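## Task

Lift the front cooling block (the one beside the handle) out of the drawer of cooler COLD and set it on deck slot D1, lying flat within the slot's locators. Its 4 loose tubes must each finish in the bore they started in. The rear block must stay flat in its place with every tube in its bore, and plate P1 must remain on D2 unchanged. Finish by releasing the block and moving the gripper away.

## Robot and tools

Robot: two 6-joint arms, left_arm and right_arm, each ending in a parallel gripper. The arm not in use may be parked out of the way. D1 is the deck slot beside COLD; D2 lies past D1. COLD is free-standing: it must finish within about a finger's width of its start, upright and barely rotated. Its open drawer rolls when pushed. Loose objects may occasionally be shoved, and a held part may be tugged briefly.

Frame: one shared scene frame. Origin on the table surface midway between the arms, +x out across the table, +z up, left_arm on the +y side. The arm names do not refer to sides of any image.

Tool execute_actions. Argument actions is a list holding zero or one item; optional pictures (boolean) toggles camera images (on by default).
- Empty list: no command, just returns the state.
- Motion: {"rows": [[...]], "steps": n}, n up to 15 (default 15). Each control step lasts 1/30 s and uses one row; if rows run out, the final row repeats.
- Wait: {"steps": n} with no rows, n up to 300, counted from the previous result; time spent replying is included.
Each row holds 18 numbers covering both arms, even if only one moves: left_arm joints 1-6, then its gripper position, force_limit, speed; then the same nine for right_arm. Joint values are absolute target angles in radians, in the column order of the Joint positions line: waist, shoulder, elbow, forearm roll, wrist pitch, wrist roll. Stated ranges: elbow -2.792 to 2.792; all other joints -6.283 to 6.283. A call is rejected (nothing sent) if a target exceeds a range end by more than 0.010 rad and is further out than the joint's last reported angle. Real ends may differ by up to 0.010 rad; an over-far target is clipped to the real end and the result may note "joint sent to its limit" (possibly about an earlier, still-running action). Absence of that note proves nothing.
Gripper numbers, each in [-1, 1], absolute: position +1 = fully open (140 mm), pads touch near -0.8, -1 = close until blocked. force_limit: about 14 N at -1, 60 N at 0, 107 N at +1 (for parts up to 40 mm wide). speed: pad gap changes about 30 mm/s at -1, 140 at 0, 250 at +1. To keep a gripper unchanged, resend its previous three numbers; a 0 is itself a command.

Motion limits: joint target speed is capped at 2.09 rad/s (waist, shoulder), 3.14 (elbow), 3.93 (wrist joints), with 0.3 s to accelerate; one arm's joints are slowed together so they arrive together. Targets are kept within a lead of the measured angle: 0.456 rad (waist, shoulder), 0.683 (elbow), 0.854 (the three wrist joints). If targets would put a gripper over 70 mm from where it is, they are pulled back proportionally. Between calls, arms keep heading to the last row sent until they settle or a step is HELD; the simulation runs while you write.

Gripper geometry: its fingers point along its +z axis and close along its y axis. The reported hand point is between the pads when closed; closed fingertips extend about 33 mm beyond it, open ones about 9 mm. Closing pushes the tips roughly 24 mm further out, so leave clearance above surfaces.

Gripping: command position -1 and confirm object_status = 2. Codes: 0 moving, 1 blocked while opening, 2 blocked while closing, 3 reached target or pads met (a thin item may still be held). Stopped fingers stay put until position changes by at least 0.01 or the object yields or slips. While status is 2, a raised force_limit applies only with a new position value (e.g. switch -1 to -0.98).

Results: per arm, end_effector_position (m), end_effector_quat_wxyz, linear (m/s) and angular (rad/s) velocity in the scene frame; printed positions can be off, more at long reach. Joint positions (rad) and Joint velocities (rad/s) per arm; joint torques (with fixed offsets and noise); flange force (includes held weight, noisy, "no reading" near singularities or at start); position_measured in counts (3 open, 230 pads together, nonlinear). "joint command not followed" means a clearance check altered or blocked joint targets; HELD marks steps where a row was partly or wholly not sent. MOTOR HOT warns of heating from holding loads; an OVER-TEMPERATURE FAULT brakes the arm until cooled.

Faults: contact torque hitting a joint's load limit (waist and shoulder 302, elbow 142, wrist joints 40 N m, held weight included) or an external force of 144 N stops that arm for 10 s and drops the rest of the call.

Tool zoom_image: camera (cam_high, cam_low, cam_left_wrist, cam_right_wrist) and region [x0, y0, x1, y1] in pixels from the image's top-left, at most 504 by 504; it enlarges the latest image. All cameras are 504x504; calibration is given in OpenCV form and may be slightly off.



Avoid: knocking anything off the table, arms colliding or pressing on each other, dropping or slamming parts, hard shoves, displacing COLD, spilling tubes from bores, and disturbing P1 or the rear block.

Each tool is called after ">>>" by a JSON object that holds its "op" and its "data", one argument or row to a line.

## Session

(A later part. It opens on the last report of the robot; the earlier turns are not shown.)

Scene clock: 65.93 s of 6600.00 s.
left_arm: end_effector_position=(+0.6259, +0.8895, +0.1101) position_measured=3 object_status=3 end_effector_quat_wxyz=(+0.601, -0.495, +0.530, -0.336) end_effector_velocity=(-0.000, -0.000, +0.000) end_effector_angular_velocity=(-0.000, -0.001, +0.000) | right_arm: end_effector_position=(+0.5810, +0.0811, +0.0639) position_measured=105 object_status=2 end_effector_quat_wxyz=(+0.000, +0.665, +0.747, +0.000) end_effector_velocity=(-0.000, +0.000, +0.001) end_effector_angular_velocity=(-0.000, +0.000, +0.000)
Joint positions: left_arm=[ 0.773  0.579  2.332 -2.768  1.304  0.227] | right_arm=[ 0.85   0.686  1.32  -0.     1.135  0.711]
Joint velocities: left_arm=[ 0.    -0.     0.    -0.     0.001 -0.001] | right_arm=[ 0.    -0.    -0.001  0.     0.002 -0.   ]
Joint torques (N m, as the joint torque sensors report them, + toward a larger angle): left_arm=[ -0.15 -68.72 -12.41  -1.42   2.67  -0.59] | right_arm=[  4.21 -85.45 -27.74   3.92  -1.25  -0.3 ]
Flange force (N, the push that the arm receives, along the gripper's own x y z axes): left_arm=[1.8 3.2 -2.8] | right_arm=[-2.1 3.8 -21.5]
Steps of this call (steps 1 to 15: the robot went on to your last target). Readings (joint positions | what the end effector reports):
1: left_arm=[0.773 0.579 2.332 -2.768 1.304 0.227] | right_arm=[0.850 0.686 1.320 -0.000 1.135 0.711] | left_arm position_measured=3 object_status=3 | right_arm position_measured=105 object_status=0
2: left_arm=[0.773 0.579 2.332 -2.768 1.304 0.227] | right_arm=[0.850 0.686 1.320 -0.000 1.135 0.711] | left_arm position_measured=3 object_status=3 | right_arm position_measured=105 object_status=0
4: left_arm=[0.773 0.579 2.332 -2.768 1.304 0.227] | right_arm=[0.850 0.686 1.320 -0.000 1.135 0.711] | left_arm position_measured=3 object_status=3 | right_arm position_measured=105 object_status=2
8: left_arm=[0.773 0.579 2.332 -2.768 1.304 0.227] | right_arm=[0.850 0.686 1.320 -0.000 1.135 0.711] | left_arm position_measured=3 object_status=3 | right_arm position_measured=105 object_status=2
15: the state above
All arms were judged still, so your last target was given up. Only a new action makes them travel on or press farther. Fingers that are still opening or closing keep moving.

Lift gently to 0.09, then 0.14.

>>> {"op": "execute_actions", "data": {
  "actions": [
    {"rows":[[0.773,0.579,2.332,-2.768,1.304,0.227,1,0,0,0.8504,0.684,1.317,0,1.1406,0.711,-1,0.6,-0.8],[0.773,0.579,2.332,-2.768,1.304,0.227,1,0,0,0.8504,0.684,1.317,0,1.1406,0.711,-1,0.6,-0.8],[0.773,0.579,2.332,-2.768,1.304,0.227,1,0,0,0.8504,0.680,1.3127,0,1.149,0.711,-1,0.6,-0.8],[0.773,0.579,2.332,-2.768,1.304,0.227,1,0,0,0.8504,0.680,1.3127,0,1.149,0.711,-1,0.6,-0.8],[0.773,0.579,2.332,-2.768,1.304,0.227,1,0,0,0.8504,0.674,1.3057,0,1.162,0.711,-1,0.6,-0.8],[0.773,0.579,2.332,-2.768,1.304,0.227,1,0,0,0.8504,0.674,1.3057,0,1.162,0.711,-1,0.6,-0.8],[0.773,0.579,2.332,-2.768,1.304,0.227,1,0,0,0.8504,0.6687,1.2997,0,1.1732,0.711,-1,0.6,-0.8],[0.773,0.579,2.332,-2.768,1.304,0.227,1,0,0,0.8504,0.6687,1.2997,0,1.1732,0.711,-1,0.6,-0.8],[0.773,0.579,2.332,-2.768,1.304,0.227,1,0,0,0.8504,0.661,1.2886,0,1.192,0.711,-1,0.6,-0.8],[0.773,0.579,2.332,-2.768,1.304,0.227,1,0,0,0.8504,0.661,1.2886,0,1.192,0.711,-1,0.6,-0.8],[0.773,0.579,2.332,-2.768,1.304,0.227,1,0,0,0.8504,0.6535,1.2775,0,1.2106,0.711,-1,0.6,-0.8],[0.773,0.579,2.332,-2.768,1.304,0.227,1,0,0,0.8504,0.6535,1.2775,0,1.2106,0.711,-1,0.6,-0.8],[0.773,0.579,2.332,-2.768,1.304,0.227,1,0,0,0.8504,0.646,1.2664,0,1.2292,0.711,-1,0.6,-0.8],[0.773,0.579,2.332,-2.768,1.304,0.227,1,0,0,0.8504,0.646,1.2664,0,1.2292,0.711,-1,0.6,-0.8],[0.773,0.579,2.332,-2.768,1.304,0.227,1,0,0,0.8504,0.639,1.2553,0,1.2473,0.711,-1,0.6,-0.8]],"steps":15}
  ],
  "pictures": false
}}

>>> {"op": "execute_actions", "data": {
  "actions": [
    {"steps":10}
  ]
}}

Scene clock: 75.13 s of 6600.00 s.
left_arm: end_effector_position=(+0.6259, +0.8895, +0.1101) position_measured=3 object_status=3 end_effector_quat_wxyz=(+0.601, -0.495, +0.530, -0.336) end_effector_velocity=(+0.000, +0.001, +0.001) end_effector_angular_velocity=(+0.001, -0.002, +0.001) | right_arm: end_effector_position=(+0.5812, +0.0813, +0.1213) position_measured=105 object_status=2 end_effector_quat_wxyz=(-0.000, +0.665, +0.747, +0.000) end_effector_velocity=(+0.004, +0.004, +0.182) end_effector_angular_velocity=(+0.018, -0.017, -0.001)
Joint positions: left_arm=[ 0.773  0.579  2.332 -2.768  1.304  0.227] | right_arm=[0.85  0.65  1.272 0.    1.22  0.711]
Joint velocities: left_arm=[ 0.    -0.    -0.001 -0.     0.001  0.001] | right_arm=[-0.    -0.109 -0.161 -0.     0.245  0.001]
Joint torques (N m, as the joint torque sensors report them, + toward a larger angle): left_arm=[ -0.48 -68.14 -11.72  -1.16   2.55  -0.45] | right_arm=[   3.33 -114.81  -43.41    3.81   -0.5     0.18]
Flange force (N, the push that the arm receives, along the gripper's own x y z axes): left_arm=[0.9 2.6 -2.2] | right_arm=[4.4 8.6 12.0]
Steps of this call (steps 1 to 90: nothing new was sent; then 5.70 s passed at rest; steps 91 to 105: all 15 steps of this action). Readings (joint positions | what the end effector reports):
91: left_arm=[0.773 0.579 2.332 -2.768 1.304 0.227] | right_arm=[0.850 0.686 1.320 0.000 1.136 0.711] | left_arm position_measured=3 object_status=3 | right_arm position_measured=105 object_status=2
92: left_arm=[0.773 0.579 2.332 -2.768 1.304 0.227] | right_arm=[0.850 0.686 1.319 0.000 1.137 0.711] | left_arm position_measured=3 object_status=3 | right_arm position_measured=105 object_status=2
94: left_arm=[0.773 0.579 2.332 -2.768 1.304 0.227] | right_arm=[0.850 0.684 1.316 0.000 1.143 0.711] | left_arm position_measured=3 object_status=3 | right_arm position_measured=105 object_status=2
98: left_arm=[0.773 0.579 2.332 -2.768 1.304 0.227] | right_arm=[0.850 0.674 1.305 0.000 1.163 0.711] | left_arm position_measured=3 object_status=3 | right_arm position_measured=105 object_status=2
105: the state above

Scene clock: 75.47 s of 6600.00 s.
left_arm: end_effector_position=(+0.6259, +0.8895, +0.1101) position_measured=3 object_status=3 end_effector_quat_wxyz=(+0.601, -0.495, +0.530, -0.336) end_effector_velocity=(-0.000, +0.001, -0.000) end_effector_angular_velocity=(-0.000, +0.000, +0.001) | right_arm: end_effector_position=(+0.5810, +0.0811, +0.1398) position_measured=105 object_status=2 end_effector_quat_wxyz=(-0.000, +0.665, +0.747, -0.000) end_effector_velocity=(+0.000, +0.001, +0.001) end_effector_angular_velocity=(+0.002, -0.002, +0.001)
Joint positions: left_arm=[ 0.773  0.579  2.332 -2.768  1.304  0.227] | right_arm=[0.85  0.639 1.255 0.    1.247 0.711]
Joint velocities: left_arm=[ 0.     0.    -0.    -0.001 -0.001 -0.   ] | right_arm=[ 0.001  0.    -0.002 -0.    -0.     0.   ]
Joint torques (N m, as the joint torque sensors report them, + toward a larger angle): left_arm=[  0.54 -69.09 -12.25  -1.51   2.67  -0.7 ] | right_arm=[   2.1  -114.92  -44.67    4.     -0.37    0.36]
Flange force (N, the push that the arm receives, along the gripper's own x y z axes): left_arm=[2.6 3.9 -2.1] | right_arm=[3.9 7.8 11.9]
Steps of this call (steps 1 to 10: the robot went on to your last target). Readings (joint positions | what the end effector reports):
1: left_arm=[0.773 0.579 2.332 -2.768 1.304 0.227] | right_arm=[0.850 0.646 1.266 0.000 1.229 0.711] | left_arm position_measured=3 object_status=3 | right_arm position_measured=105 object_status=2
2: left_arm=[0.773 0.579 2.332 -2.768 1.304 0.227] | right_arm=[0.850 0.643 1.261 0.000 1.238 0.711] | left_arm position_measured=3 object_status=3 | right_arm position_measured=105 object_status=2
4: left_arm=[0.773 0.579 2.332 -2.768 1.304 0.227] | right_arm=[0.850 0.640 1.257 0.000 1.245 0.711] | left_arm position_measured=3 object_status=3 | right_arm position_measured=105 object_status=2
8: left_arm=[0.773 0.579 2.332 -2.768 1.304 0.227] | right_arm=[0.850 0.639 1.255 0.000 1.247 0.711] | left_arm position_measured=3 object_status=3 | right_arm position_measured=105 object_status=2
10: the state above
camera_calibration (this result's frames):
cam_left_wrist: T_world_to_cam=[[-0.0722681, 0.165173, -0.983613, 0.0102165], [-0.576815, 0.797619, 0.17632, -0.360198], [0.813672, 0.580105, 0.0376321, -0.843904], [0, 0, 0, 1]] pos_world=[0.479631, 0.775167, 0.105317]
cam_right_wrist: T_world_to_cam=[[0.99662, -0.0666196, 0.0480745, -0.58633], [-0.0803816, -0.911634, 0.403066, 0.0730039], [0.0169743, -0.405568, -0.913907, 0.34164], [0, 0, 0, 1]] pos_world=[0.584417, 0.16605, 0.310989]

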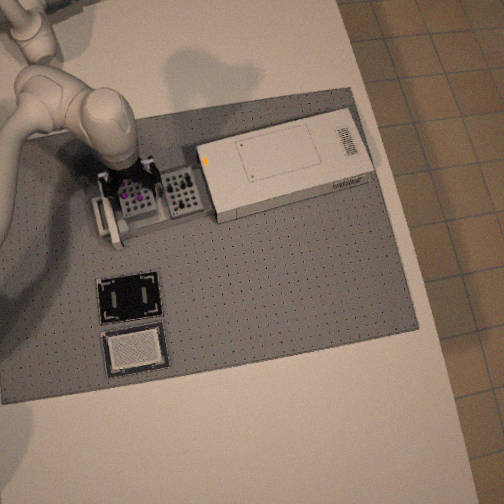

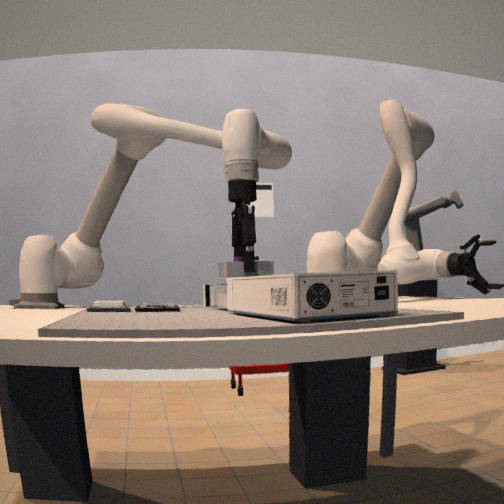

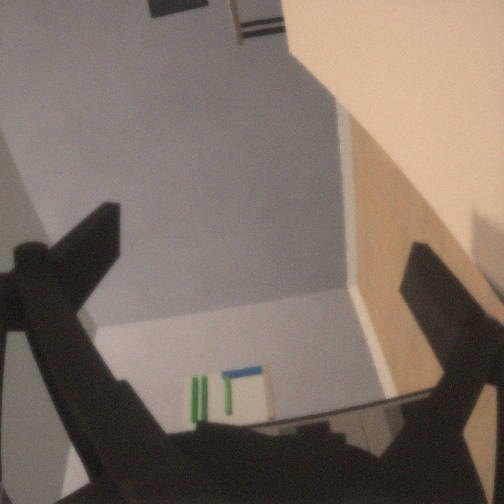

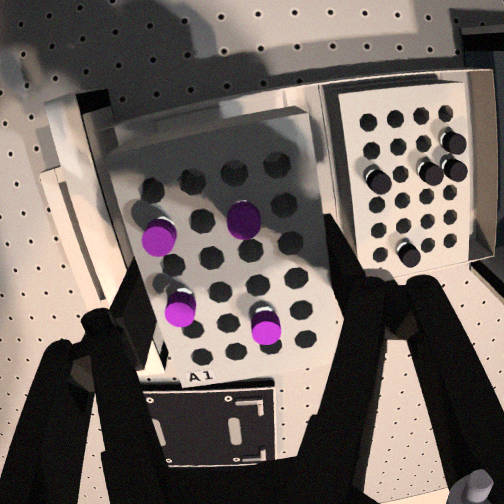

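>>> {"op": "execute_actions", "data": {
  "actions": [
    {"rows":[[0.773,0.579,2.332,-2.768,1.304,0.227,1,0,0,0.8504,0.63,1.239,0,1.2726,0.711,-1,0.6,-0.8],[0.773,0.579,2.332,-2.768,1.304,0.227,1,0,0,0.8504,0.63,1.239,0,1.2726,0.711,-1,0.6,-0.8],[0.773,0.579,2.332,-2.768,1.304,0.227,1,0,0,0.8504,0.621,1.2225,0,1.2981,0.711,-1,0.6,-0.8],[0.773,0.579,2.332,-2.768,1.304,0.227,1,0,0,0.8504,0.621,1.2225,0,1.2981,0.711,-1,0.6,-0.8],[0.773,0.579,2.332,-2.768,1.304,0.227,1,0,0,0.8504,0.612,1.206,0,1.3236,0.711,-1,0.6,-0.8]],"steps":10}
  ],
  "pictures": false
}}

>>> {"op": "execute_actions", "data": {
  "actions": [
    {"rows":[[0.773,0.579,2.332,-2.768,1.304,0.227,1,0,0,0.7956,0.5069,1.3852,0,1.2495,1.222,-1,0.6,-0.8]],"steps":12}
  ],
  "pictures": false
}}

>>> {"op": "execute_actions", "data": {
  "actions": [
    {"rows":[[0.773,0.579,2.332,-2.768,1.304,0.227,1,0,0,0.7409,0.4017,1.5645,0,1.1754,1.732,-1,0.6,-0.8]],"steps":12}
  ],
  "pictures": false
}}

>>> {"op": "execute_actions", "data": {
  "actions": [
    {"rows":[[0.773,0.579,2.332,-2.768,1.304,0.227,1,0,0,0.6861,0.2966,1.7437,0,1.1013,2.243,-1,0.6,-0.8]],"steps":15}
  ],
  "pictures": false
}}

>>> {"op": "execute_actions", "data": {
  "actions": [
    {"steps":10}
  ]
}}

Scene clock: 94.57 s of 6600.00 s.
left_arm: end_effector_position=(+0.6259, +0.8895, +0.1101) position_measured=3 object_status=3 end_effector_quat_wxyz=(+0.601, -0.495, +0.530, -0.336) end_effector_velocity=(-0.001, +0.000, -0.001) end_effector_angular_velocity=(-0.001, +0.002, +0.001) | right_arm: end_effector_position=(+0.5799, +0.0799, +0.1895) position_measured=105 object_status=2 end_effector_quat_wxyz=(-0.000, +0.665, +0.747, -0.000) end_effector_velocity=(-0.002, -0.003, +0.010) end_effector_angular_velocity=(-0.011, +0.010, -0.000)
Joint positions: left_arm=[ 0.773  0.579  2.332 -2.768  1.304  0.227] | right_arm=[0.85  0.612 1.207 0.    1.322 0.711]
Joint velocities: left_arm=[ 0.001 -0.     0.002  0.    -0.     0.   ] | right_arm=[-0.    -0.002 -0.015 -0.     0.032 -0.   ]
Joint torques (N m, as the joint torque sensors report them, + toward a larger angle): left_arm=[  0.17 -68.49 -12.11  -1.23   2.88  -0.64] | right_arm=[   1.51 -114.2   -44.92    3.5    -0.37    0.46]
Flange force (N, the push that the arm receives, along the gripper's own x y z axes): left_arm=[2.0 2.5 -2.1] | right_arm=[7.5 11.6 14.0]
Steps of this call (steps 1 to 30: the robot went on to your last target; steps 31 to 90: nothing new was sent; then 15.77 s passed at rest; steps 91 to 100: all 10 steps of this action). Readings (joint positions | what the end effector reports):
91: left_arm=[0.773 0.579 2.332 -2.768 1.304 0.227] | right_arm=[0.850 0.639 1.255 -0.000 1.248 0.711] | left_arm position_measured=3 object_status=3 | right_arm position_measured=105 object_status=2
92: left_arm=[0.773 0.579 2.332 -2.768 1.304 0.227] | right_arm=[0.850 0.637 1.251 -0.000 1.254 0.711] | left_arm position_measured=3 object_status=3 | right_arm position_measured=105 object_status=2
94: left_arm=[0.773 0.579 2.332 -2.768 1.304 0.227] | right_arm=[0.850 0.629 1.238 -0.000 1.274 0.711] | left_arm position_measured=3 object_status=3 | right_arm position_measured=105 object_status=2
98: left_arm=[0.773 0.579 2.332 -2.768 1.304 0.227] | right_arm=[0.850 0.614 1.210 0.000 1.317 0.711] | left_arm position_measured=3 object_status=3 | right_arm position_measured=105 object_status=2
100: the state above

Scene clock: 94.97 s of 6600.00 s.
left_arm: end_effector_position=(+0.6259, +0.8895, +0.1101) position_measured=3 object_status=3 end_effector_quat_wxyz=(+0.601, -0.495, +0.530, -0.336) end_effector_velocity=(-0.000, +0.000, +0.001) end_effector_angular_velocity=(+0.000, -0.001, +0.001) | right_arm: end_effector_position=(+0.5690, +0.0018, +0.1858) position_measured=105 object_status=2 end_effector_quat_wxyz=(-0.000, +0.844, +0.536, +0.000) end_effector_velocity=(-0.014, -0.066, -0.006) end_effector_angular_velocity=(-0.003, +0.003, -0.459)
Joint positions: left_arm=[ 0.773  0.579  2.332 -2.768  1.304  0.227] | right_arm=[0.797 0.509 1.382 0.    1.251 1.212]
Joint velocities: left_arm=[ 0.    -0.001  0.    -0.001  0.001 -0.   ] | right_arm=[-0.045 -0.085  0.145 -0.    -0.056  0.414]
Joint torques (N m, as the joint torque sensors report them, + toward a larger angle): left_arm=[  0.08 -68.08 -12.36  -1.15   2.68  -0.6 ] | right_arm=[  8.61 -92.65 -49.65   4.92  -1.11   0.47]
Flange force (N, the push that the arm receives, along the gripper's own x y z axes): left_arm=[2.3 1.6 -2.9] | right_arm=[2.5 4.5 13.7]
Steps of this call (steps 1 to 12: all 12 steps of this action). Readings (joint positions | what the end effector reports):
1: left_arm=[0.773 0.579 2.332 -2.768 1.304 0.227] | right_arm=[0.850 0.612 1.207 0.000 1.322 0.711] | left_arm position_measured=3 object_status=3 | right_arm position_measured=105 object_status=2
2: left_arm=[0.773 0.579 2.332 -2.768 1.304 0.227] | right_arm=[0.850 0.610 1.210 0.000 1.322 0.720] | left_arm position_measured=3 object_status=3 | right_arm position_measured=105 object_status=2
4: left_arm=[0.773 0.579 2.332 -2.768 1.304 0.227] | right_arm=[0.844 0.598 1.231 0.000 1.311 0.779] | left_arm position_measured=3 object_status=3 | right_arm position_measured=105 object_status=2
8: left_arm=[0.773 0.579 2.332 -2.768 1.304 0.227] | right_arm=[0.814 0.542 1.325 0.000 1.273 1.047] | left_arm position_measured=3 object_status=3 | right_arm position_measured=105 object_status=2
12: the state above

Scene clock: 95.37 s of 6600.00 s.
left_arm: end_effector_position=(+0.6259, +0.8895, +0.1101) position_measured=3 object_status=3 end_effector_quat_wxyz=(+0.601, -0.495, +0.530, -0.336) end_effector_velocity=(-0.000, +0.000, -0.000) end_effector_angular_velocity=(-0.001, +0.001, +0.001) | right_arm: end_effector_position=(+0.5463, -0.0784, +0.1757) position_measured=105 object_status=2 end_effector_quat_wxyz=(-0.000, +0.960, +0.280, +0.000) end_effector_velocity=(-0.022, -0.063, -0.009) end_effector_angular_velocity=(+0.001, -0.001, -0.451)
Joint positions: left_arm=[ 0.773  0.579  2.332 -2.768  1.304  0.227] | right_arm=[ 0.742  0.403  1.561 -0.     1.177  1.722]
Joint velocities: left_arm=[ 0.     0.     0.001 -0.     0.     0.   ] | right_arm=[-0.044 -0.083  0.141  0.    -0.058  0.406]
Joint torques (N m, as the joint torque sensors report them, + toward a larger angle): left_arm=[  0.6  -69.77 -12.53  -1.55   2.84  -0.9 ] | right_arm=[  7.84 -82.5  -51.55   4.63  -1.32  -0.56]
Flange force (N, the push that the arm receives, along the gripper's own x y z axes): left_arm=[3.7 5.2 -1.8] | right_arm=[2.3 3.7 16.2]
Steps of this call (steps 1 to 12: all 12 steps of this action). Readings (joint positions | what the end effector reports):
1: left_arm=[0.773 0.579 2.332 -2.768 1.304 0.227] | right_arm=[0.796 0.507 1.385 0.000 1.250 1.221] | left_arm position_measured=3 object_status=3 | right_arm position_measured=105 object_status=2
2: left_arm=[0.773 0.579 2.332 -2.768 1.304 0.227] | right_arm=[0.795 0.505 1.388 0.000 1.248 1.231] | left_arm position_measured=3 object_status=3 | right_arm position_measured=105 object_status=2
4: left_arm=[0.773 0.579 2.332 -2.768 1.304 0.227] | right_arm=[0.788 0.493 1.410 0.000 1.239 1.293] | left_arm position_measured=3 object_status=3 | right_arm position_measured=105 object_status=2
8: left_arm=[0.773 0.579 2.332 -2.768 1.304 0.227] | right_arm=[0.759 0.437 1.504 0.000 1.201 1.561] | left_arm position_measured=3 object_status=3 | right_arm position_measured=105 object_status=2
12: the state above

Scene clock: 95.87 s of 6600.00 s.
left_arm: end_effector_position=(+0.6259, +0.8895, +0.1101) position_measured=3 object_status=3 end_effector_quat_wxyz=(+0.601, -0.495, +0.530, -0.336) end_effector_velocity=(+0.000, -0.001, -0.001) end_effector_angular_velocity=(-0.001, +0.001, -0.001) | right_arm: end_effector_position=(+0.5118, -0.1589, +0.1601) position_measured=105 object_status=2 end_effector_quat_wxyz=(-0.000, +1.000, -0.005, +0.000) end_effector_velocity=(-0.001, -0.001, -0.001) end_effector_angular_velocity=(-0.002, +0.002, -0.010)
Joint positions: left_arm=[ 0.773  0.579  2.332 -2.768  1.304  0.227] | right_arm=[ 0.686  0.297  1.743 -0.     1.101  2.242]
Joint velocities: left_arm=[-0.001  0.     0.001  0.    -0.    -0.001] | right_arm=[-0.001 -0.001  0.002  0.     0.001  0.009]
Joint torques (N m, as the joint torque sensors report them, + toward a larger angle): left_arm=[ -0.68 -69.91 -12.54  -1.29   2.59  -0.69] | right_arm=[  0.13 -77.8  -43.81   3.34   0.07   0.14]
Flange force (N, the push that the arm receives, along the gripper's own x y z axes): left_arm=[2.1 6.5 -2.6] | right_arm=[1.8 -1.2 14.3]
Steps of this call (steps 1 to 15: all 15 steps of this action). Readings (joint positions | what the end effector reports):
1: left_arm=[0.773 0.579 2.332 -2.768 1.304 0.227] | right_arm=[0.741 0.402 1.564 -0.000 1.176 1.730] | left_arm position_measured=3 object_status=3 | right_arm position_measured=105 object_status=2
2: left_arm=[0.773 0.579 2.332 -2.768 1.304 0.227] | right_arm=[0.740 0.400 1.568 -0.000 1.174 1.741] | left_arm position_measured=3 object_status=3 | right_arm position_measured=105 object_status=2
4: left_arm=[0.773 0.579 2.332 -2.768 1.304 0.227] | right_arm=[0.733 0.387 1.589 -0.000 1.165 1.803] | left_arm position_measured=3 object_status=3 | right_arm position_measured=105 object_status=2
8: left_arm=[0.773 0.579 2.332 -2.768 1.304 0.227] | right_arm=[0.705 0.332 1.683 -0.000 1.127 2.069] | left_arm position_measured=3 object_status=3 | right_arm position_measured=105 object_status=2
15: the state above

Scene clock: 96.20 s of 6600.00 s.
left_arm: end_effector_position=(+0.6259, +0.8895, +0.1101) position_measured=3 object_status=3 end_effector_quat_wxyz=(+0.601, -0.495, +0.530, -0.336) end_effector_velocity=(-0.000, -0.001, +0.000) end_effector_angular_velocity=(+0.001, +0.000, -0.002) | right_arm: end_effector_position=(+0.5117, -0.1590, +0.1600) position_measured=105 object_status=2 end_effector_quat_wxyz=(+0.000, +1.000, -0.005, +0.000) end_effector_velocity=(-0.001, -0.001, +0.000) end_effector_angular_velocity=(+0.000, -0.000, -0.001)
Joint positions: left_arm=[ 0.773  0.579  2.332 -2.768  1.304  0.227] | right_arm=[ 0.686  0.297  1.744 -0.     1.101  2.243]
Joint velocities: left_arm=[-0.    -0.     0.001  0.001  0.     0.001] | right_arm=[-0.    -0.002  0.002  0.    -0.     0.   ]
Joint torques (N m, as the joint torque sensors report them, + toward a larger angle): left_arm=[  1.21 -69.25 -11.82  -1.45   2.78  -0.76] | right_arm=[ -1.09 -78.86 -43.49   3.58   0.3   -0.02]
Flange force (N, the push that the arm receives, along the gripper's own x y z axes): left_arm=[4.1 3.5 -0.7] | right_arm=[1.8 -3.6 15.0]
Steps of this call (steps 1 to 10: the robot went on to your last target). Readings (joint positions | what the end effector reports):
1: left_arm=[0.773 0.579 2.332 -2.768 1.304 0.227] | right_arm=[0.686 0.297 1.744 -0.000 1.101 2.243] | left_arm position_measured=3 object_status=3 | right_arm position_measured=105 object_status=2
2: left_arm=[0.773 0.579 2.332 -2.768 1.304 0.227] | right_arm=[0.686 0.297 1.744 -0.000 1.101 2.243] | left_arm position_measured=3 object_status=3 | right_arm position_measured=105 object_status=2
4: left_arm=[0.773 0.579 2.332 -2.768 1.304 0.227] | right_arm=[0.686 0.297 1.744 -0.000 1.101 2.243] | left_arm position_measured=3 object_status=3 | right_arm position_measured=105 object_status=2
8: left_arm=[0.773 0.579 2.332 -2.768 1.304 0.227] | right_arm=[0.686 0.297 1.744 -0.000 1.101 2.243] | left_arm position_measured=3 object_status=3 | right_arm position_measured=105 object_status=2
10: the state above
camera_calibration (this result's frames):
cam_left_wrist: T_world_to_cam=[[-0.072268, 0.165173, -0.983613, 0.0102163], [-0.576815, 0.797619, 0.17632, -0.360199], [0.813672, 0.580105, 0.0376322, -0.843904], [0, 0, 0, 1]] pos_world=[0.479631, 0.775167, 0.105317]
cam_right_wrist: T_world_to_cam=[[-0.190792, -0.980448, 0.0481597, -0.0719687], [-0.894424, 0.193848, 0.403023, 0.432822], [-0.404479, 0.0338182, -0.913922, 0.549388], [0, 0, 0, 1]] pos_world=[0.595612, -0.173043, 0.331127]

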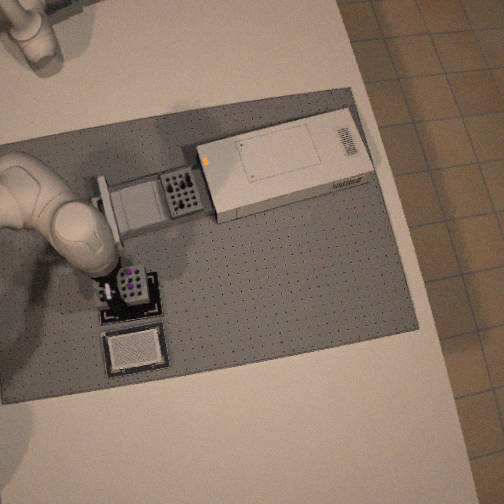

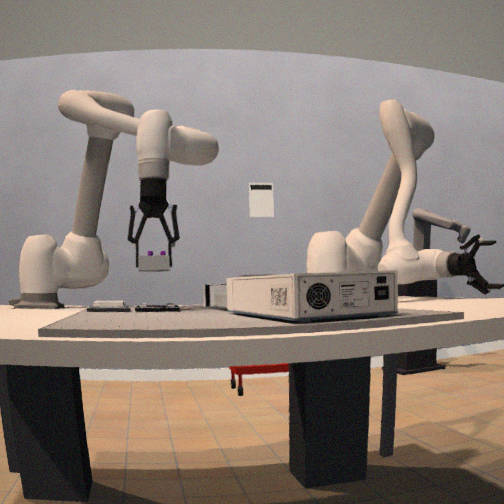

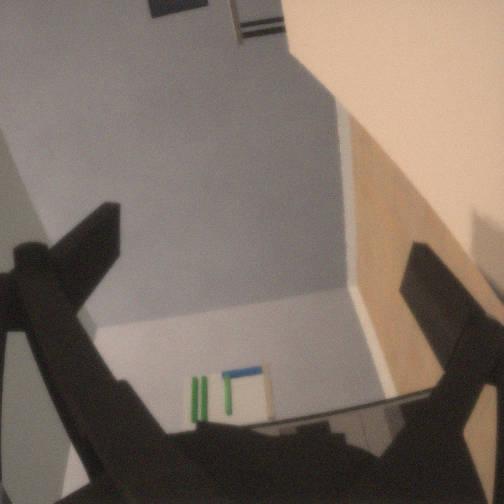

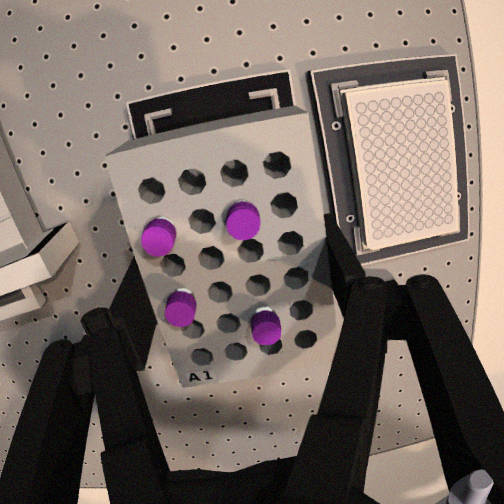

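>>> {"op": "execute_actions", "data": {
  "actions": [
    {"rows":[[0.773,0.579,2.332,-2.768,1.304,0.227,1,0,0,0.6861,0.313,1.762,0,1.0666,2.243,-1,0.6,-0.8],[0.773,0.579,2.332,-2.768,1.304,0.227,1,0,0,0.6861,0.313,1.762,0,1.0666,2.243,-1,0.6,-0.8],[0.773,0.579,2.332,-2.768,1.304,0.227,1,0,0,0.6861,0.313,1.762,0,1.0666,2.243,-1,0.6,-0.8],[0.773,0.579,2.332,-2.768,1.304,0.227,1,0,0,0.6861,0.3294,1.7802,0,1.032,2.243,-1,0.6,-0.8],[0.773,0.579,2.332,-2.768,1.304,0.227,1,0,0,0.6861,0.3294,1.7802,0,1.032,2.243,-1,0.6,-0.8],[0.773,0.579,2.332,-2.768,1.304,0.227,1,0,0,0.6861,0.3294,1.7802,0,1.032,2.243,-1,0.6,-0.8],[0.773,0.579,2.332,-2.768,1.304,0.227,1,0,0,0.6861,0.3458,1.7985,0,0.9973,2.243,-1,0.6,-0.8]],"steps":15}
  ]
}}

>>> {"op": "zoom_image", "data": {
  "camera": "cam_right_wrist",
  "region": [80, 40, 360, 220]
}}

>>> {"op": "zoom_image", "data": {
  "camera": "cam_low",
  "region": [70, 230, 230, 330]
}}

Scene clock: 102.10 s of 6600.00 s.
left_arm: end_effector_position=(+0.6259, +0.8895, +0.1101) position_measured=3 object_status=3 end_effector_quat_wxyz=(+0.601, -0.495, +0.530, -0.336) end_effector_velocity=(+0.000, +0.001, +0.000) end_effector_angular_velocity=(+0.001, +0.000, +0.001) | right_arm: end_effector_position=(+0.5118, -0.1590, +0.1002) position_measured=105 object_status=2 end_effector_quat_wxyz=(-0.000, +1.000, -0.005, +0.000) end_effector_velocity=(-0.000, -0.000, -0.004) end_effector_angular_velocity=(-0.000, +0.000, -0.001)
Joint positions: left_arm=[ 0.773  0.579  2.332 -2.768  1.304  0.227] | right_arm=[0.686 0.346 1.798 0.    0.998 2.243]
Joint velocities: left_arm=[-0.    -0.    -0.001 -0.001 -0.001  0.001] | right_arm=[-0.     0.003  0.003 -0.    -0.006  0.   ]
Joint torques (N m, as the joint torque sensors report them, + toward a larger angle): left_arm=[  1.67 -70.16 -12.2   -1.31   2.75  -0.45] | right_arm=[  0.57 -83.7  -42.04   3.42   0.11  -0.1 ]
Flange force (N, the push that the arm receives, along the gripper's own x y z axes): left_arm=[5.7 5.0 0.1] | right_arm=[4.3 -2.7 17.9]
Steps of this call (steps 1 to 15: the robot went on to your last target; steps 16 to 90: nothing new was sent; then 2.40 s passed at rest; steps 91 to 105: all 15 steps of this action). Readings (joint positions | what the end effector reports):
91: left_arm=[0.773 0.579 2.332 -2.768 1.304 0.227] | right_arm=[0.686 0.297 1.744 -0.000 1.101 2.243] | left_arm position_measured=3 object_status=3 | right_arm position_measured=105 object_status=2
92: left_arm=[0.773 0.579 2.332 -2.768 1.304 0.227] | right_arm=[0.686 0.300 1.748 0.000 1.093 2.243] | left_arm position_measured=3 object_status=3 | right_arm position_measured=105 object_status=2
94: left_arm=[0.773 0.579 2.332 -2.768 1.304 0.227] | right_arm=[0.686 0.310 1.759 0.000 1.074 2.243] | left_arm position_measured=3 object_status=3 | right_arm position_measured=105 object_status=2
98: left_arm=[0.773 0.579 2.332 -2.768 1.304 0.227] | right_arm=[0.686 0.331 1.782 0.000 1.028 2.243] | left_arm position_measured=3 object_status=3 | right_arm position_measured=105 object_status=2
105: the state above
camera_calibration (this result's frames):
cam_left_wrist: T_world_to_cam=[[-0.072268, 0.165174, -0.983613, 0.0102162], [-0.576815, 0.797619, 0.17632, -0.360199], [0.813672, 0.580105, 0.0376323, -0.843904], [0, 0, 0, 1]] pos_world=[0.479631, 0.775167, 0.105317]
cam_right_wrist: T_world_to_cam=[[-0.190848, -0.980443, 0.0480569, -0.0690348], [-0.894449, 0.19386, 0.402963, 0.456961], [-0.404399, 0.0339204, -0.913954, 0.494771], [0, 0, 0, 1]] pos_world=[0.595638, -0.173054, 0.271376]

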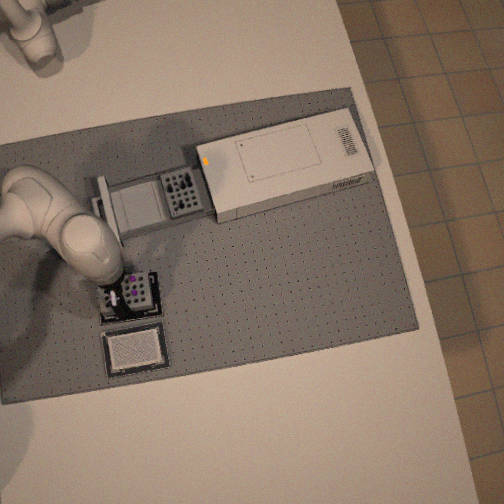

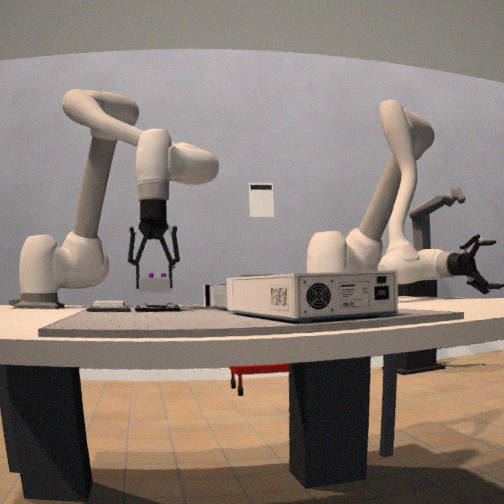

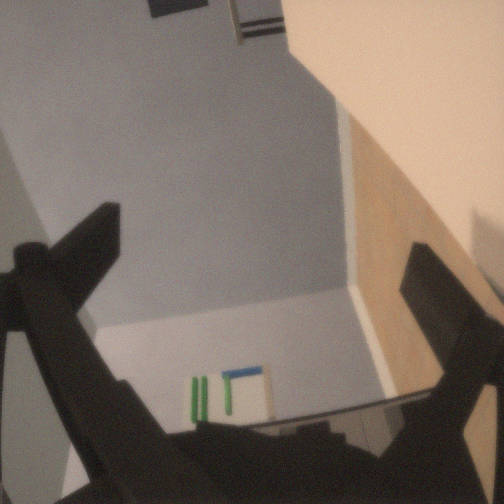

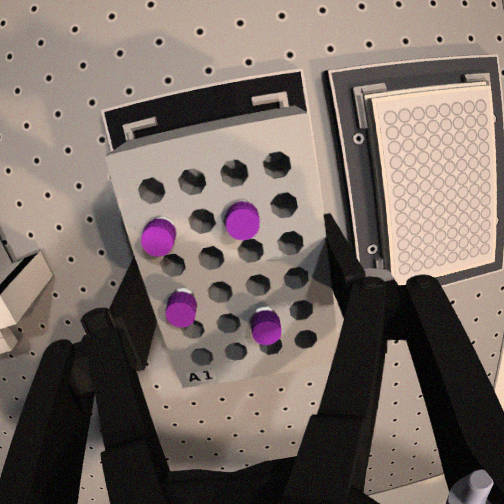

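Region (80, 40, 360, 220) of cam_right_wrist's 504x504 image, scaled by 1.800, with more detail than that image has; it fills the top 324 rows of this view, and the rest is white.

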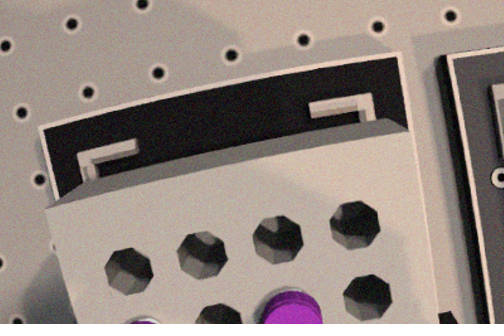

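Region (70, 230, 230, 330) of cam_low's 504x504 image, scaled by 3.150, with more detail than that image has; it fills the top 315 rows of this view, and the rest is white.

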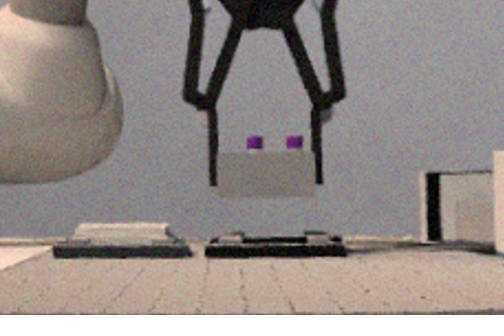

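>>> {"op": "execute_actions", "data": {
  "actions": [
    {"rows":[[0.773,0.579,2.332,-2.768,1.304,0.227,1,0,0,0.6884,0.3602,1.8064,0,0.975,2.245,-1,0.6,-0.8],[0.773,0.579,2.332,-2.768,1.304,0.227,1,0,0,0.6884,0.3602,1.8064,0,0.975,2.245,-1,0.6,-0.8],[0.773,0.579,2.332,-2.768,1.304,0.227,1,0,0,0.6884,0.3602,1.8064,0,0.975,2.245,-1,0.6,-0.8],[0.773,0.579,2.332,-2.768,1.304,0.227,1,0,0,0.6884,0.3602,1.8064,0,0.975,2.245,-1,0.6,-0.8],[0.773,0.579,2.332,-2.768,1.304,0.227,1,0,0,0.6906,0.3747,1.8143,0,0.9526,2.2475,-1,0.6,-0.8]],"steps":15}
  ]
}}

>>> {"op": "zoom_image", "data": {
  "camera": "cam_right_wrist",
  "region": [80, 40, 360, 220]
}}

>>> {"op": "zoom_image", "data": {
  "camera": "cam_low",
  "region": [110, 260, 210, 320]
}}

>>> {"op": "zoom_image", "data": {
  "camera": "cam_high",
  "region": [80, 250, 190, 340]
}}

Scene clock: 113.33 s of 6600.00 s.
left_arm: end_effector_position=(+0.6259, +0.8895, +0.1101) position_measured=3 object_status=3 end_effector_quat_wxyz=(+0.601, -0.495, +0.530, -0.336) end_effector_velocity=(+0.001, -0.000, +0.001) end_effector_angular_velocity=(+0.002, -0.001, -0.001) | right_arm: end_effector_position=(+0.5119, -0.1550, +0.0730) position_measured=105 object_status=2 end_effector_quat_wxyz=(+0.000, +1.000, -0.005, +0.000) end_effector_velocity=(-0.001, -0.000, -0.001) end_effector_angular_velocity=(-0.000, +0.001, -0.001)
Joint positions: left_arm=[ 0.773  0.579  2.332 -2.768  1.304  0.227] | right_arm=[ 0.691  0.375  1.814 -0.     0.953  2.247]
Joint velocities: left_arm=[-0.    -0.    -0.001  0.001  0.001  0.001] | right_arm=[ 0.     0.001  0.002  0.    -0.001  0.001]
Joint torques (N m, as the joint torque sensors report them, + toward a larger angle): left_arm=[  0.09 -70.66 -11.61  -1.32   2.72  -0.67] | right_arm=[  1.53 -85.59 -39.26   3.44   0.09   0.5 ]
Flange force (N, the push that the arm receives, along the gripper's own x y z axes): left_arm=[2.4 7.4 0.0] | right_arm=[7.8 -2.9 17.5]
Steps of this call (steps 1 to 15: the robot went on to your last target; steps 16 to 90: nothing new was sent; then 7.73 s passed at rest; steps 91 to 105: all 15 steps of this action). Readings (joint positions | what the end effector reports):
91: left_arm=[0.773 0.579 2.332 -2.768 1.304 0.227] | right_arm=[0.686 0.346 1.799 -0.000 0.997 2.243] | left_arm position_measured=3 object_status=3 | right_arm position_measured=105 object_status=2
92: left_arm=[0.773 0.579 2.332 -2.768 1.304 0.227] | right_arm=[0.687 0.349 1.800 0.000 0.991 2.244] | left_arm position_measured=3 object_status=3 | right_arm position_measured=105 object_status=2
94: left_arm=[0.773 0.579 2.332 -2.768 1.304 0.227] | right_arm=[0.688 0.358 1.805 -0.000 0.979 2.245] | left_arm position_measured=3 object_status=3 | right_arm position_measured=105 object_status=2
98: left_arm=[0.773 0.579 2.332 -2.768 1.304 0.227] | right_arm=[0.690 0.372 1.813 -0.000 0.957 2.247] | left_arm position_measured=3 object_status=3 | right_arm position_measured=105 object_status=2
105: the state above
camera_calibration (this result's frames):
cam_left_wrist: T_world_to_cam=[[-0.0722679, 0.165173, -0.983613, 0.0102163], [-0.576815, 0.797619, 0.17632, -0.360199], [0.813672, 0.580105, 0.0376323, -0.843904], [0, 0, 0, 1]] pos_world=[0.479631, 0.775167, 0.105317]
cam_right_wrist: T_world_to_cam=[[-0.190745, -0.980456, 0.0481926, -0.0638782], [-0.894465, 0.193822, 0.402945, 0.467261], [-0.40441, 0.0337532, -0.913955, 0.469816], [0, 0, 0, 1]] pos_world=[0.595763, -0.169053, 0.244188]

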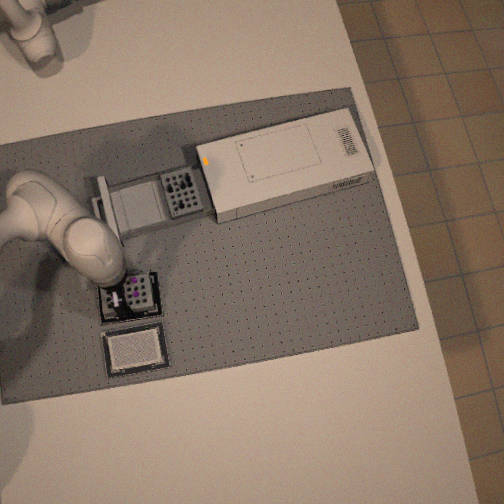

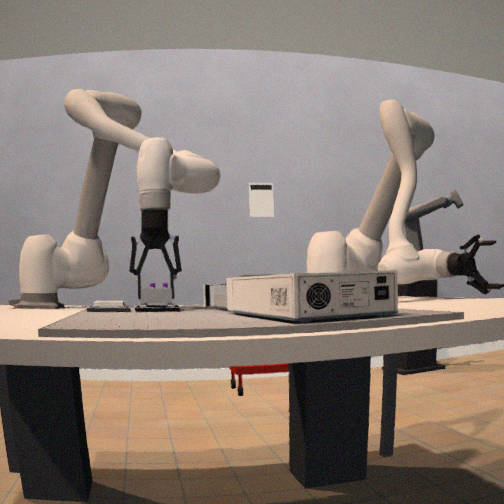

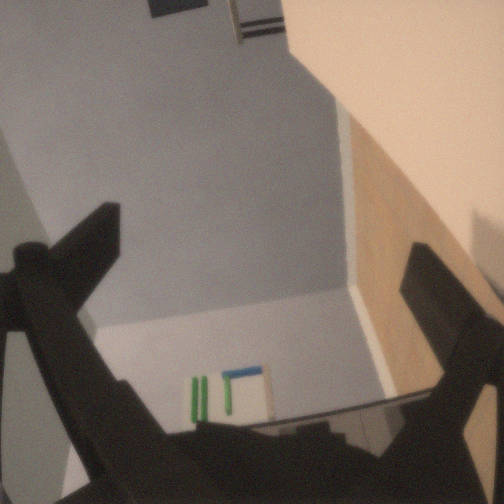

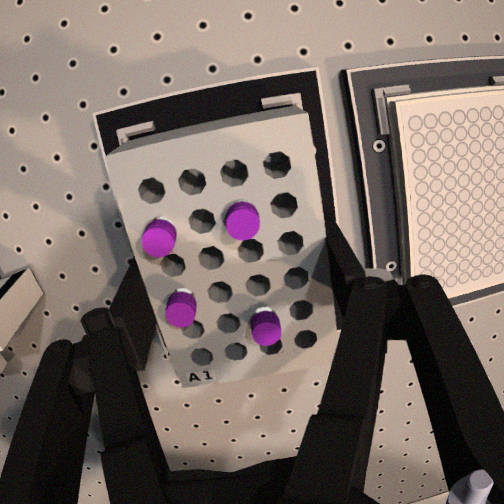

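Region (80, 40, 360, 220) of cam_right_wrist's 504x504 image, scaled by 1.800, with more detail than that image has; it fills the top 324 rows of this view, and the rest is white.

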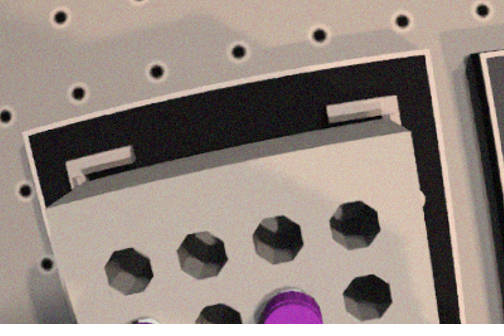

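Region (110, 260, 210, 320) of cam_low's 504x504 image, scaled by 5.040, with more detail than that image has; it fills the top 302 rows of this view, and the rest is white.

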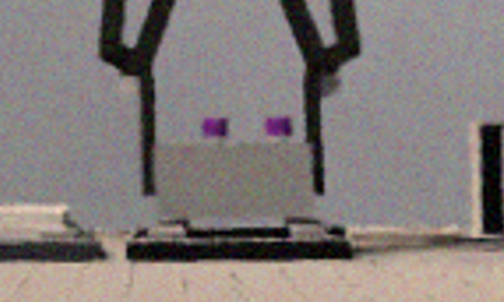

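Region (80, 250, 190, 340) of cam_high's 504x504 image, scaled by 4.582, with more detail than that image has; it fills the top 412 rows of this view, and the rest is white.

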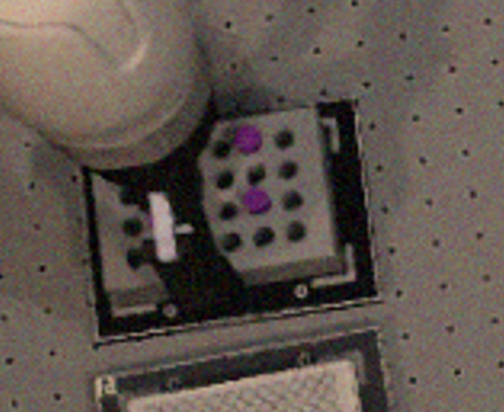

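>>> {"op": "execute_actions", "data": {
  "actions": [
    {"rows":[[0.773,0.579,2.332,-2.768,1.304,0.227,1,0,0,0.6926,0.3747,1.8143,0,0.9526,2.2595,-1,0.6,-0.8],[0.773,0.579,2.332,-2.768,1.304,0.227,1,0,0,0.6926,0.3747,1.8143,0,0.9526,2.2595,-1,0.6,-0.8],[0.773,0.579,2.332,-2.768,1.304,0.227,1,0,0,0.6926,0.3747,1.8143,0,0.9526,2.2595,-1,0.6,-0.8],[0.773,0.579,2.332,-2.768,1.304,0.227,1,0,0,0.6926,0.379,1.8176,0,0.945,2.2595,-1,0.6,-0.8],[0.773,0.579,2.332,-2.768,1.304,0.227,1,0,0,0.6926,0.379,1.8176,0,0.945,2.2595,-1,0.6,-0.8],[0.773,0.579,2.332,-2.768,1.304,0.227,1,0,0,0.6926,0.379,1.8176,0,0.945,2.2595,-1,0.6,-0.8],[0.773,0.579,2.332,-2.768,1.304,0.227,1,0,0,0.6926,0.3834,1.821,0,0.9372,2.2595,-1,0.6,-0.8]],"steps":15}
  ]
}}

>>> {"op": "zoom_image", "data": {
  "camera": "cam_right_wrist",
  "region": [80, 40, 360, 220]
}}

>>> {"op": "zoom_image", "data": {
  "camera": "cam_low",
  "region": [110, 260, 210, 320]
}}

>>> {"op": "zoom_image", "data": {
  "camera": "cam_high",
  "region": [80, 250, 190, 340]
}}

Scene clock: 126.83 s of 6600.00 s.
left_arm: end_effector_position=(+0.6259, +0.8895, +0.1101) position_measured=3 object_status=3 end_effector_quat_wxyz=(+0.601, -0.495, +0.530, -0.336) end_effector_velocity=(-0.000, -0.000, -0.001) end_effector_angular_velocity=(-0.000, +0.001, +0.000) | right_arm: end_effector_position=(+0.5112, -0.1539, +0.0643) position_measured=105 object_status=2 end_effector_quat_wxyz=(-0.000, +1.000, -0.010, +0.000) end_effector_velocity=(-0.001, -0.001, -0.002) end_effector_angular_velocity=(-0.002, +0.002, +0.000)
Joint positions: left_arm=[ 0.773  0.579  2.332 -2.768  1.304  0.227] | right_arm=[ 0.693  0.383  1.821 -0.     0.937  2.26 ]
Joint velocities: left_arm=[-0.     0.001  0.    -0.    -0.     0.   ] | right_arm=[-0.001  0.001  0.002  0.    -0.001 -0.001]
Joint torques (N m, as the joint torque sensors report them, + toward a larger angle): left_arm=[  0.59 -68.86 -11.82  -1.59   2.72  -0.5 ] | right_arm=[ 24.48 -57.24  -4.14   8.85   8.91  -0.54]
Flange force (N, the push that the arm receives, along the gripper's own x y z axes): left_arm=[2.5 3.3 -1.1] | right_arm=[46.9 4.6 -21.5]
Steps of this call (steps 1 to 15: the robot went on to your last target; steps 16 to 90: nothing new was sent; then 10.00 s passed at rest; steps 91 to 105: all 15 steps of this action). Readings (joint positions | what the end effector reports):
91: left_arm=[0.773 0.579 2.332 -2.768 1.304 0.227] | right_arm=[0.691 0.375 1.814 -0.000 0.953 2.248] | left_arm position_measured=3 object_status=3 | right_arm position_measured=105 object_status=2
92: left_arm=[0.773 0.579 2.332 -2.768 1.304 0.227] | right_arm=[0.691 0.375 1.814 0.000 0.953 2.252] | left_arm position_measured=3 object_status=3 | right_arm position_measured=105 object_status=2
94: left_arm=[0.773 0.579 2.332 -2.768 1.304 0.227] | right_arm=[0.692 0.375 1.814 0.000 0.952 2.257] | left_arm position_measured=3 object_status=3 | right_arm position_measured=105 object_status=2
98: left_arm=[0.773 0.579 2.332 -2.768 1.304 0.227] | right_arm=[0.693 0.380 1.818 0.000 0.943 2.259] | left_arm position_measured=3 object_status=3 | right_arm position_measured=105 object_status=2
105: the state above
camera_calibration (this result's frames):
cam_left_wrist: T_world_to_cam=[[-0.0722679, 0.165174, -0.983613, 0.0102162], [-0.576815, 0.797619, 0.17632, -0.360199], [0.813672, 0.580105, 0.0376323, -0.843904], [0, 0, 0, 1]] pos_world=[0.479631, 0.775167, 0.105317]
cam_right_wrist: T_world_to_cam=[[-0.200577, -0.978519, 0.0476297, -0.0570769], [-0.892739, 0.202584, 0.402464, 0.470456], [-0.403468, 0.0382042, -0.914196, 0.461693], [0, 0, 0, 1]] pos_world=[0.594824, -0.168796, 0.235455]

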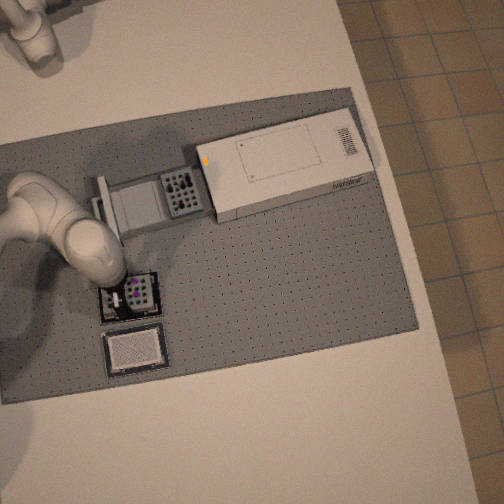

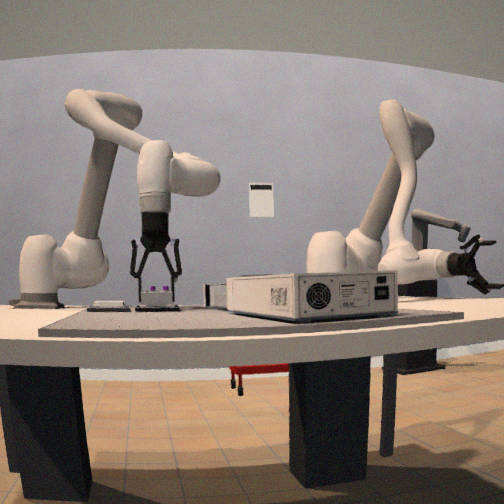

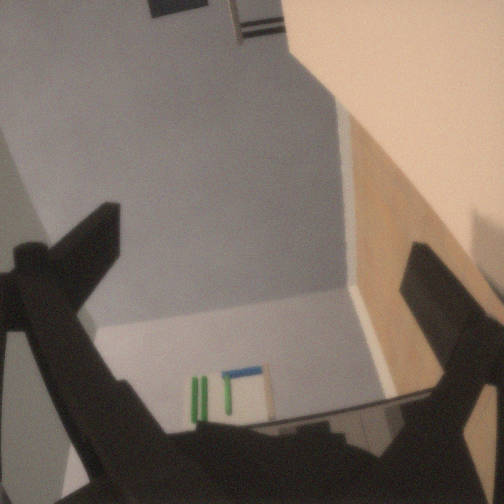

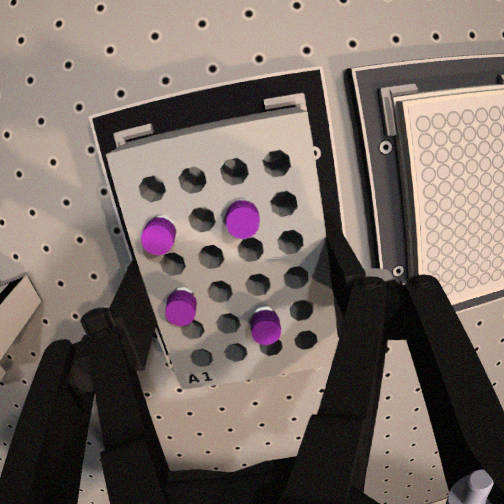

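Region (80, 40, 360, 220) of cam_right_wrist's 504x504 image, scaled by 1.800, with more detail than that image has; it fills the top 324 rows of this view, and the rest is white.

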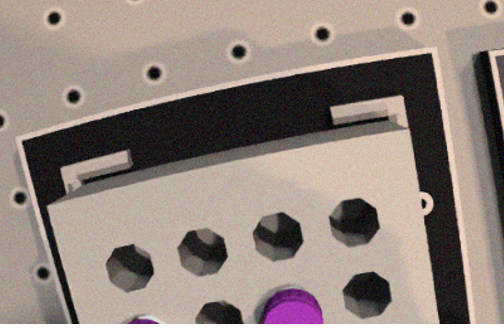

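Region (110, 260, 210, 320) of cam_low's 504x504 image, scaled by 5.040, with more detail than that image has; it fills the top 302 rows of this view, and the rest is white.

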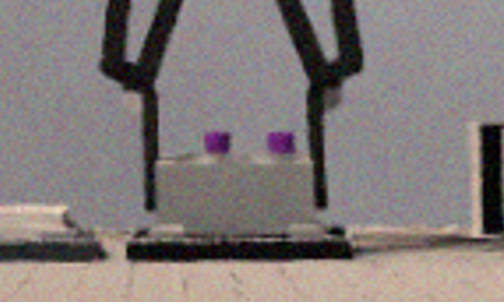

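Region (80, 250, 190, 340) of cam_high's 504x504 image, scaled by 4.582, with more detail than that image has; it fills the top 412 rows of this view, and the rest is white.

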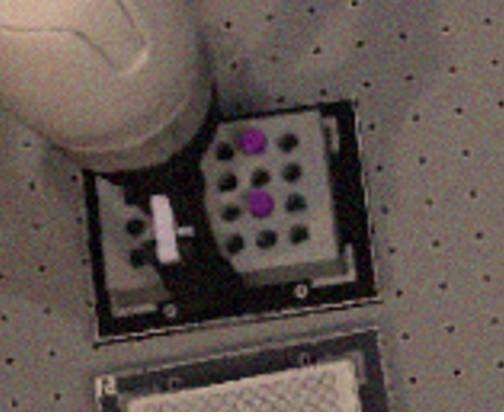

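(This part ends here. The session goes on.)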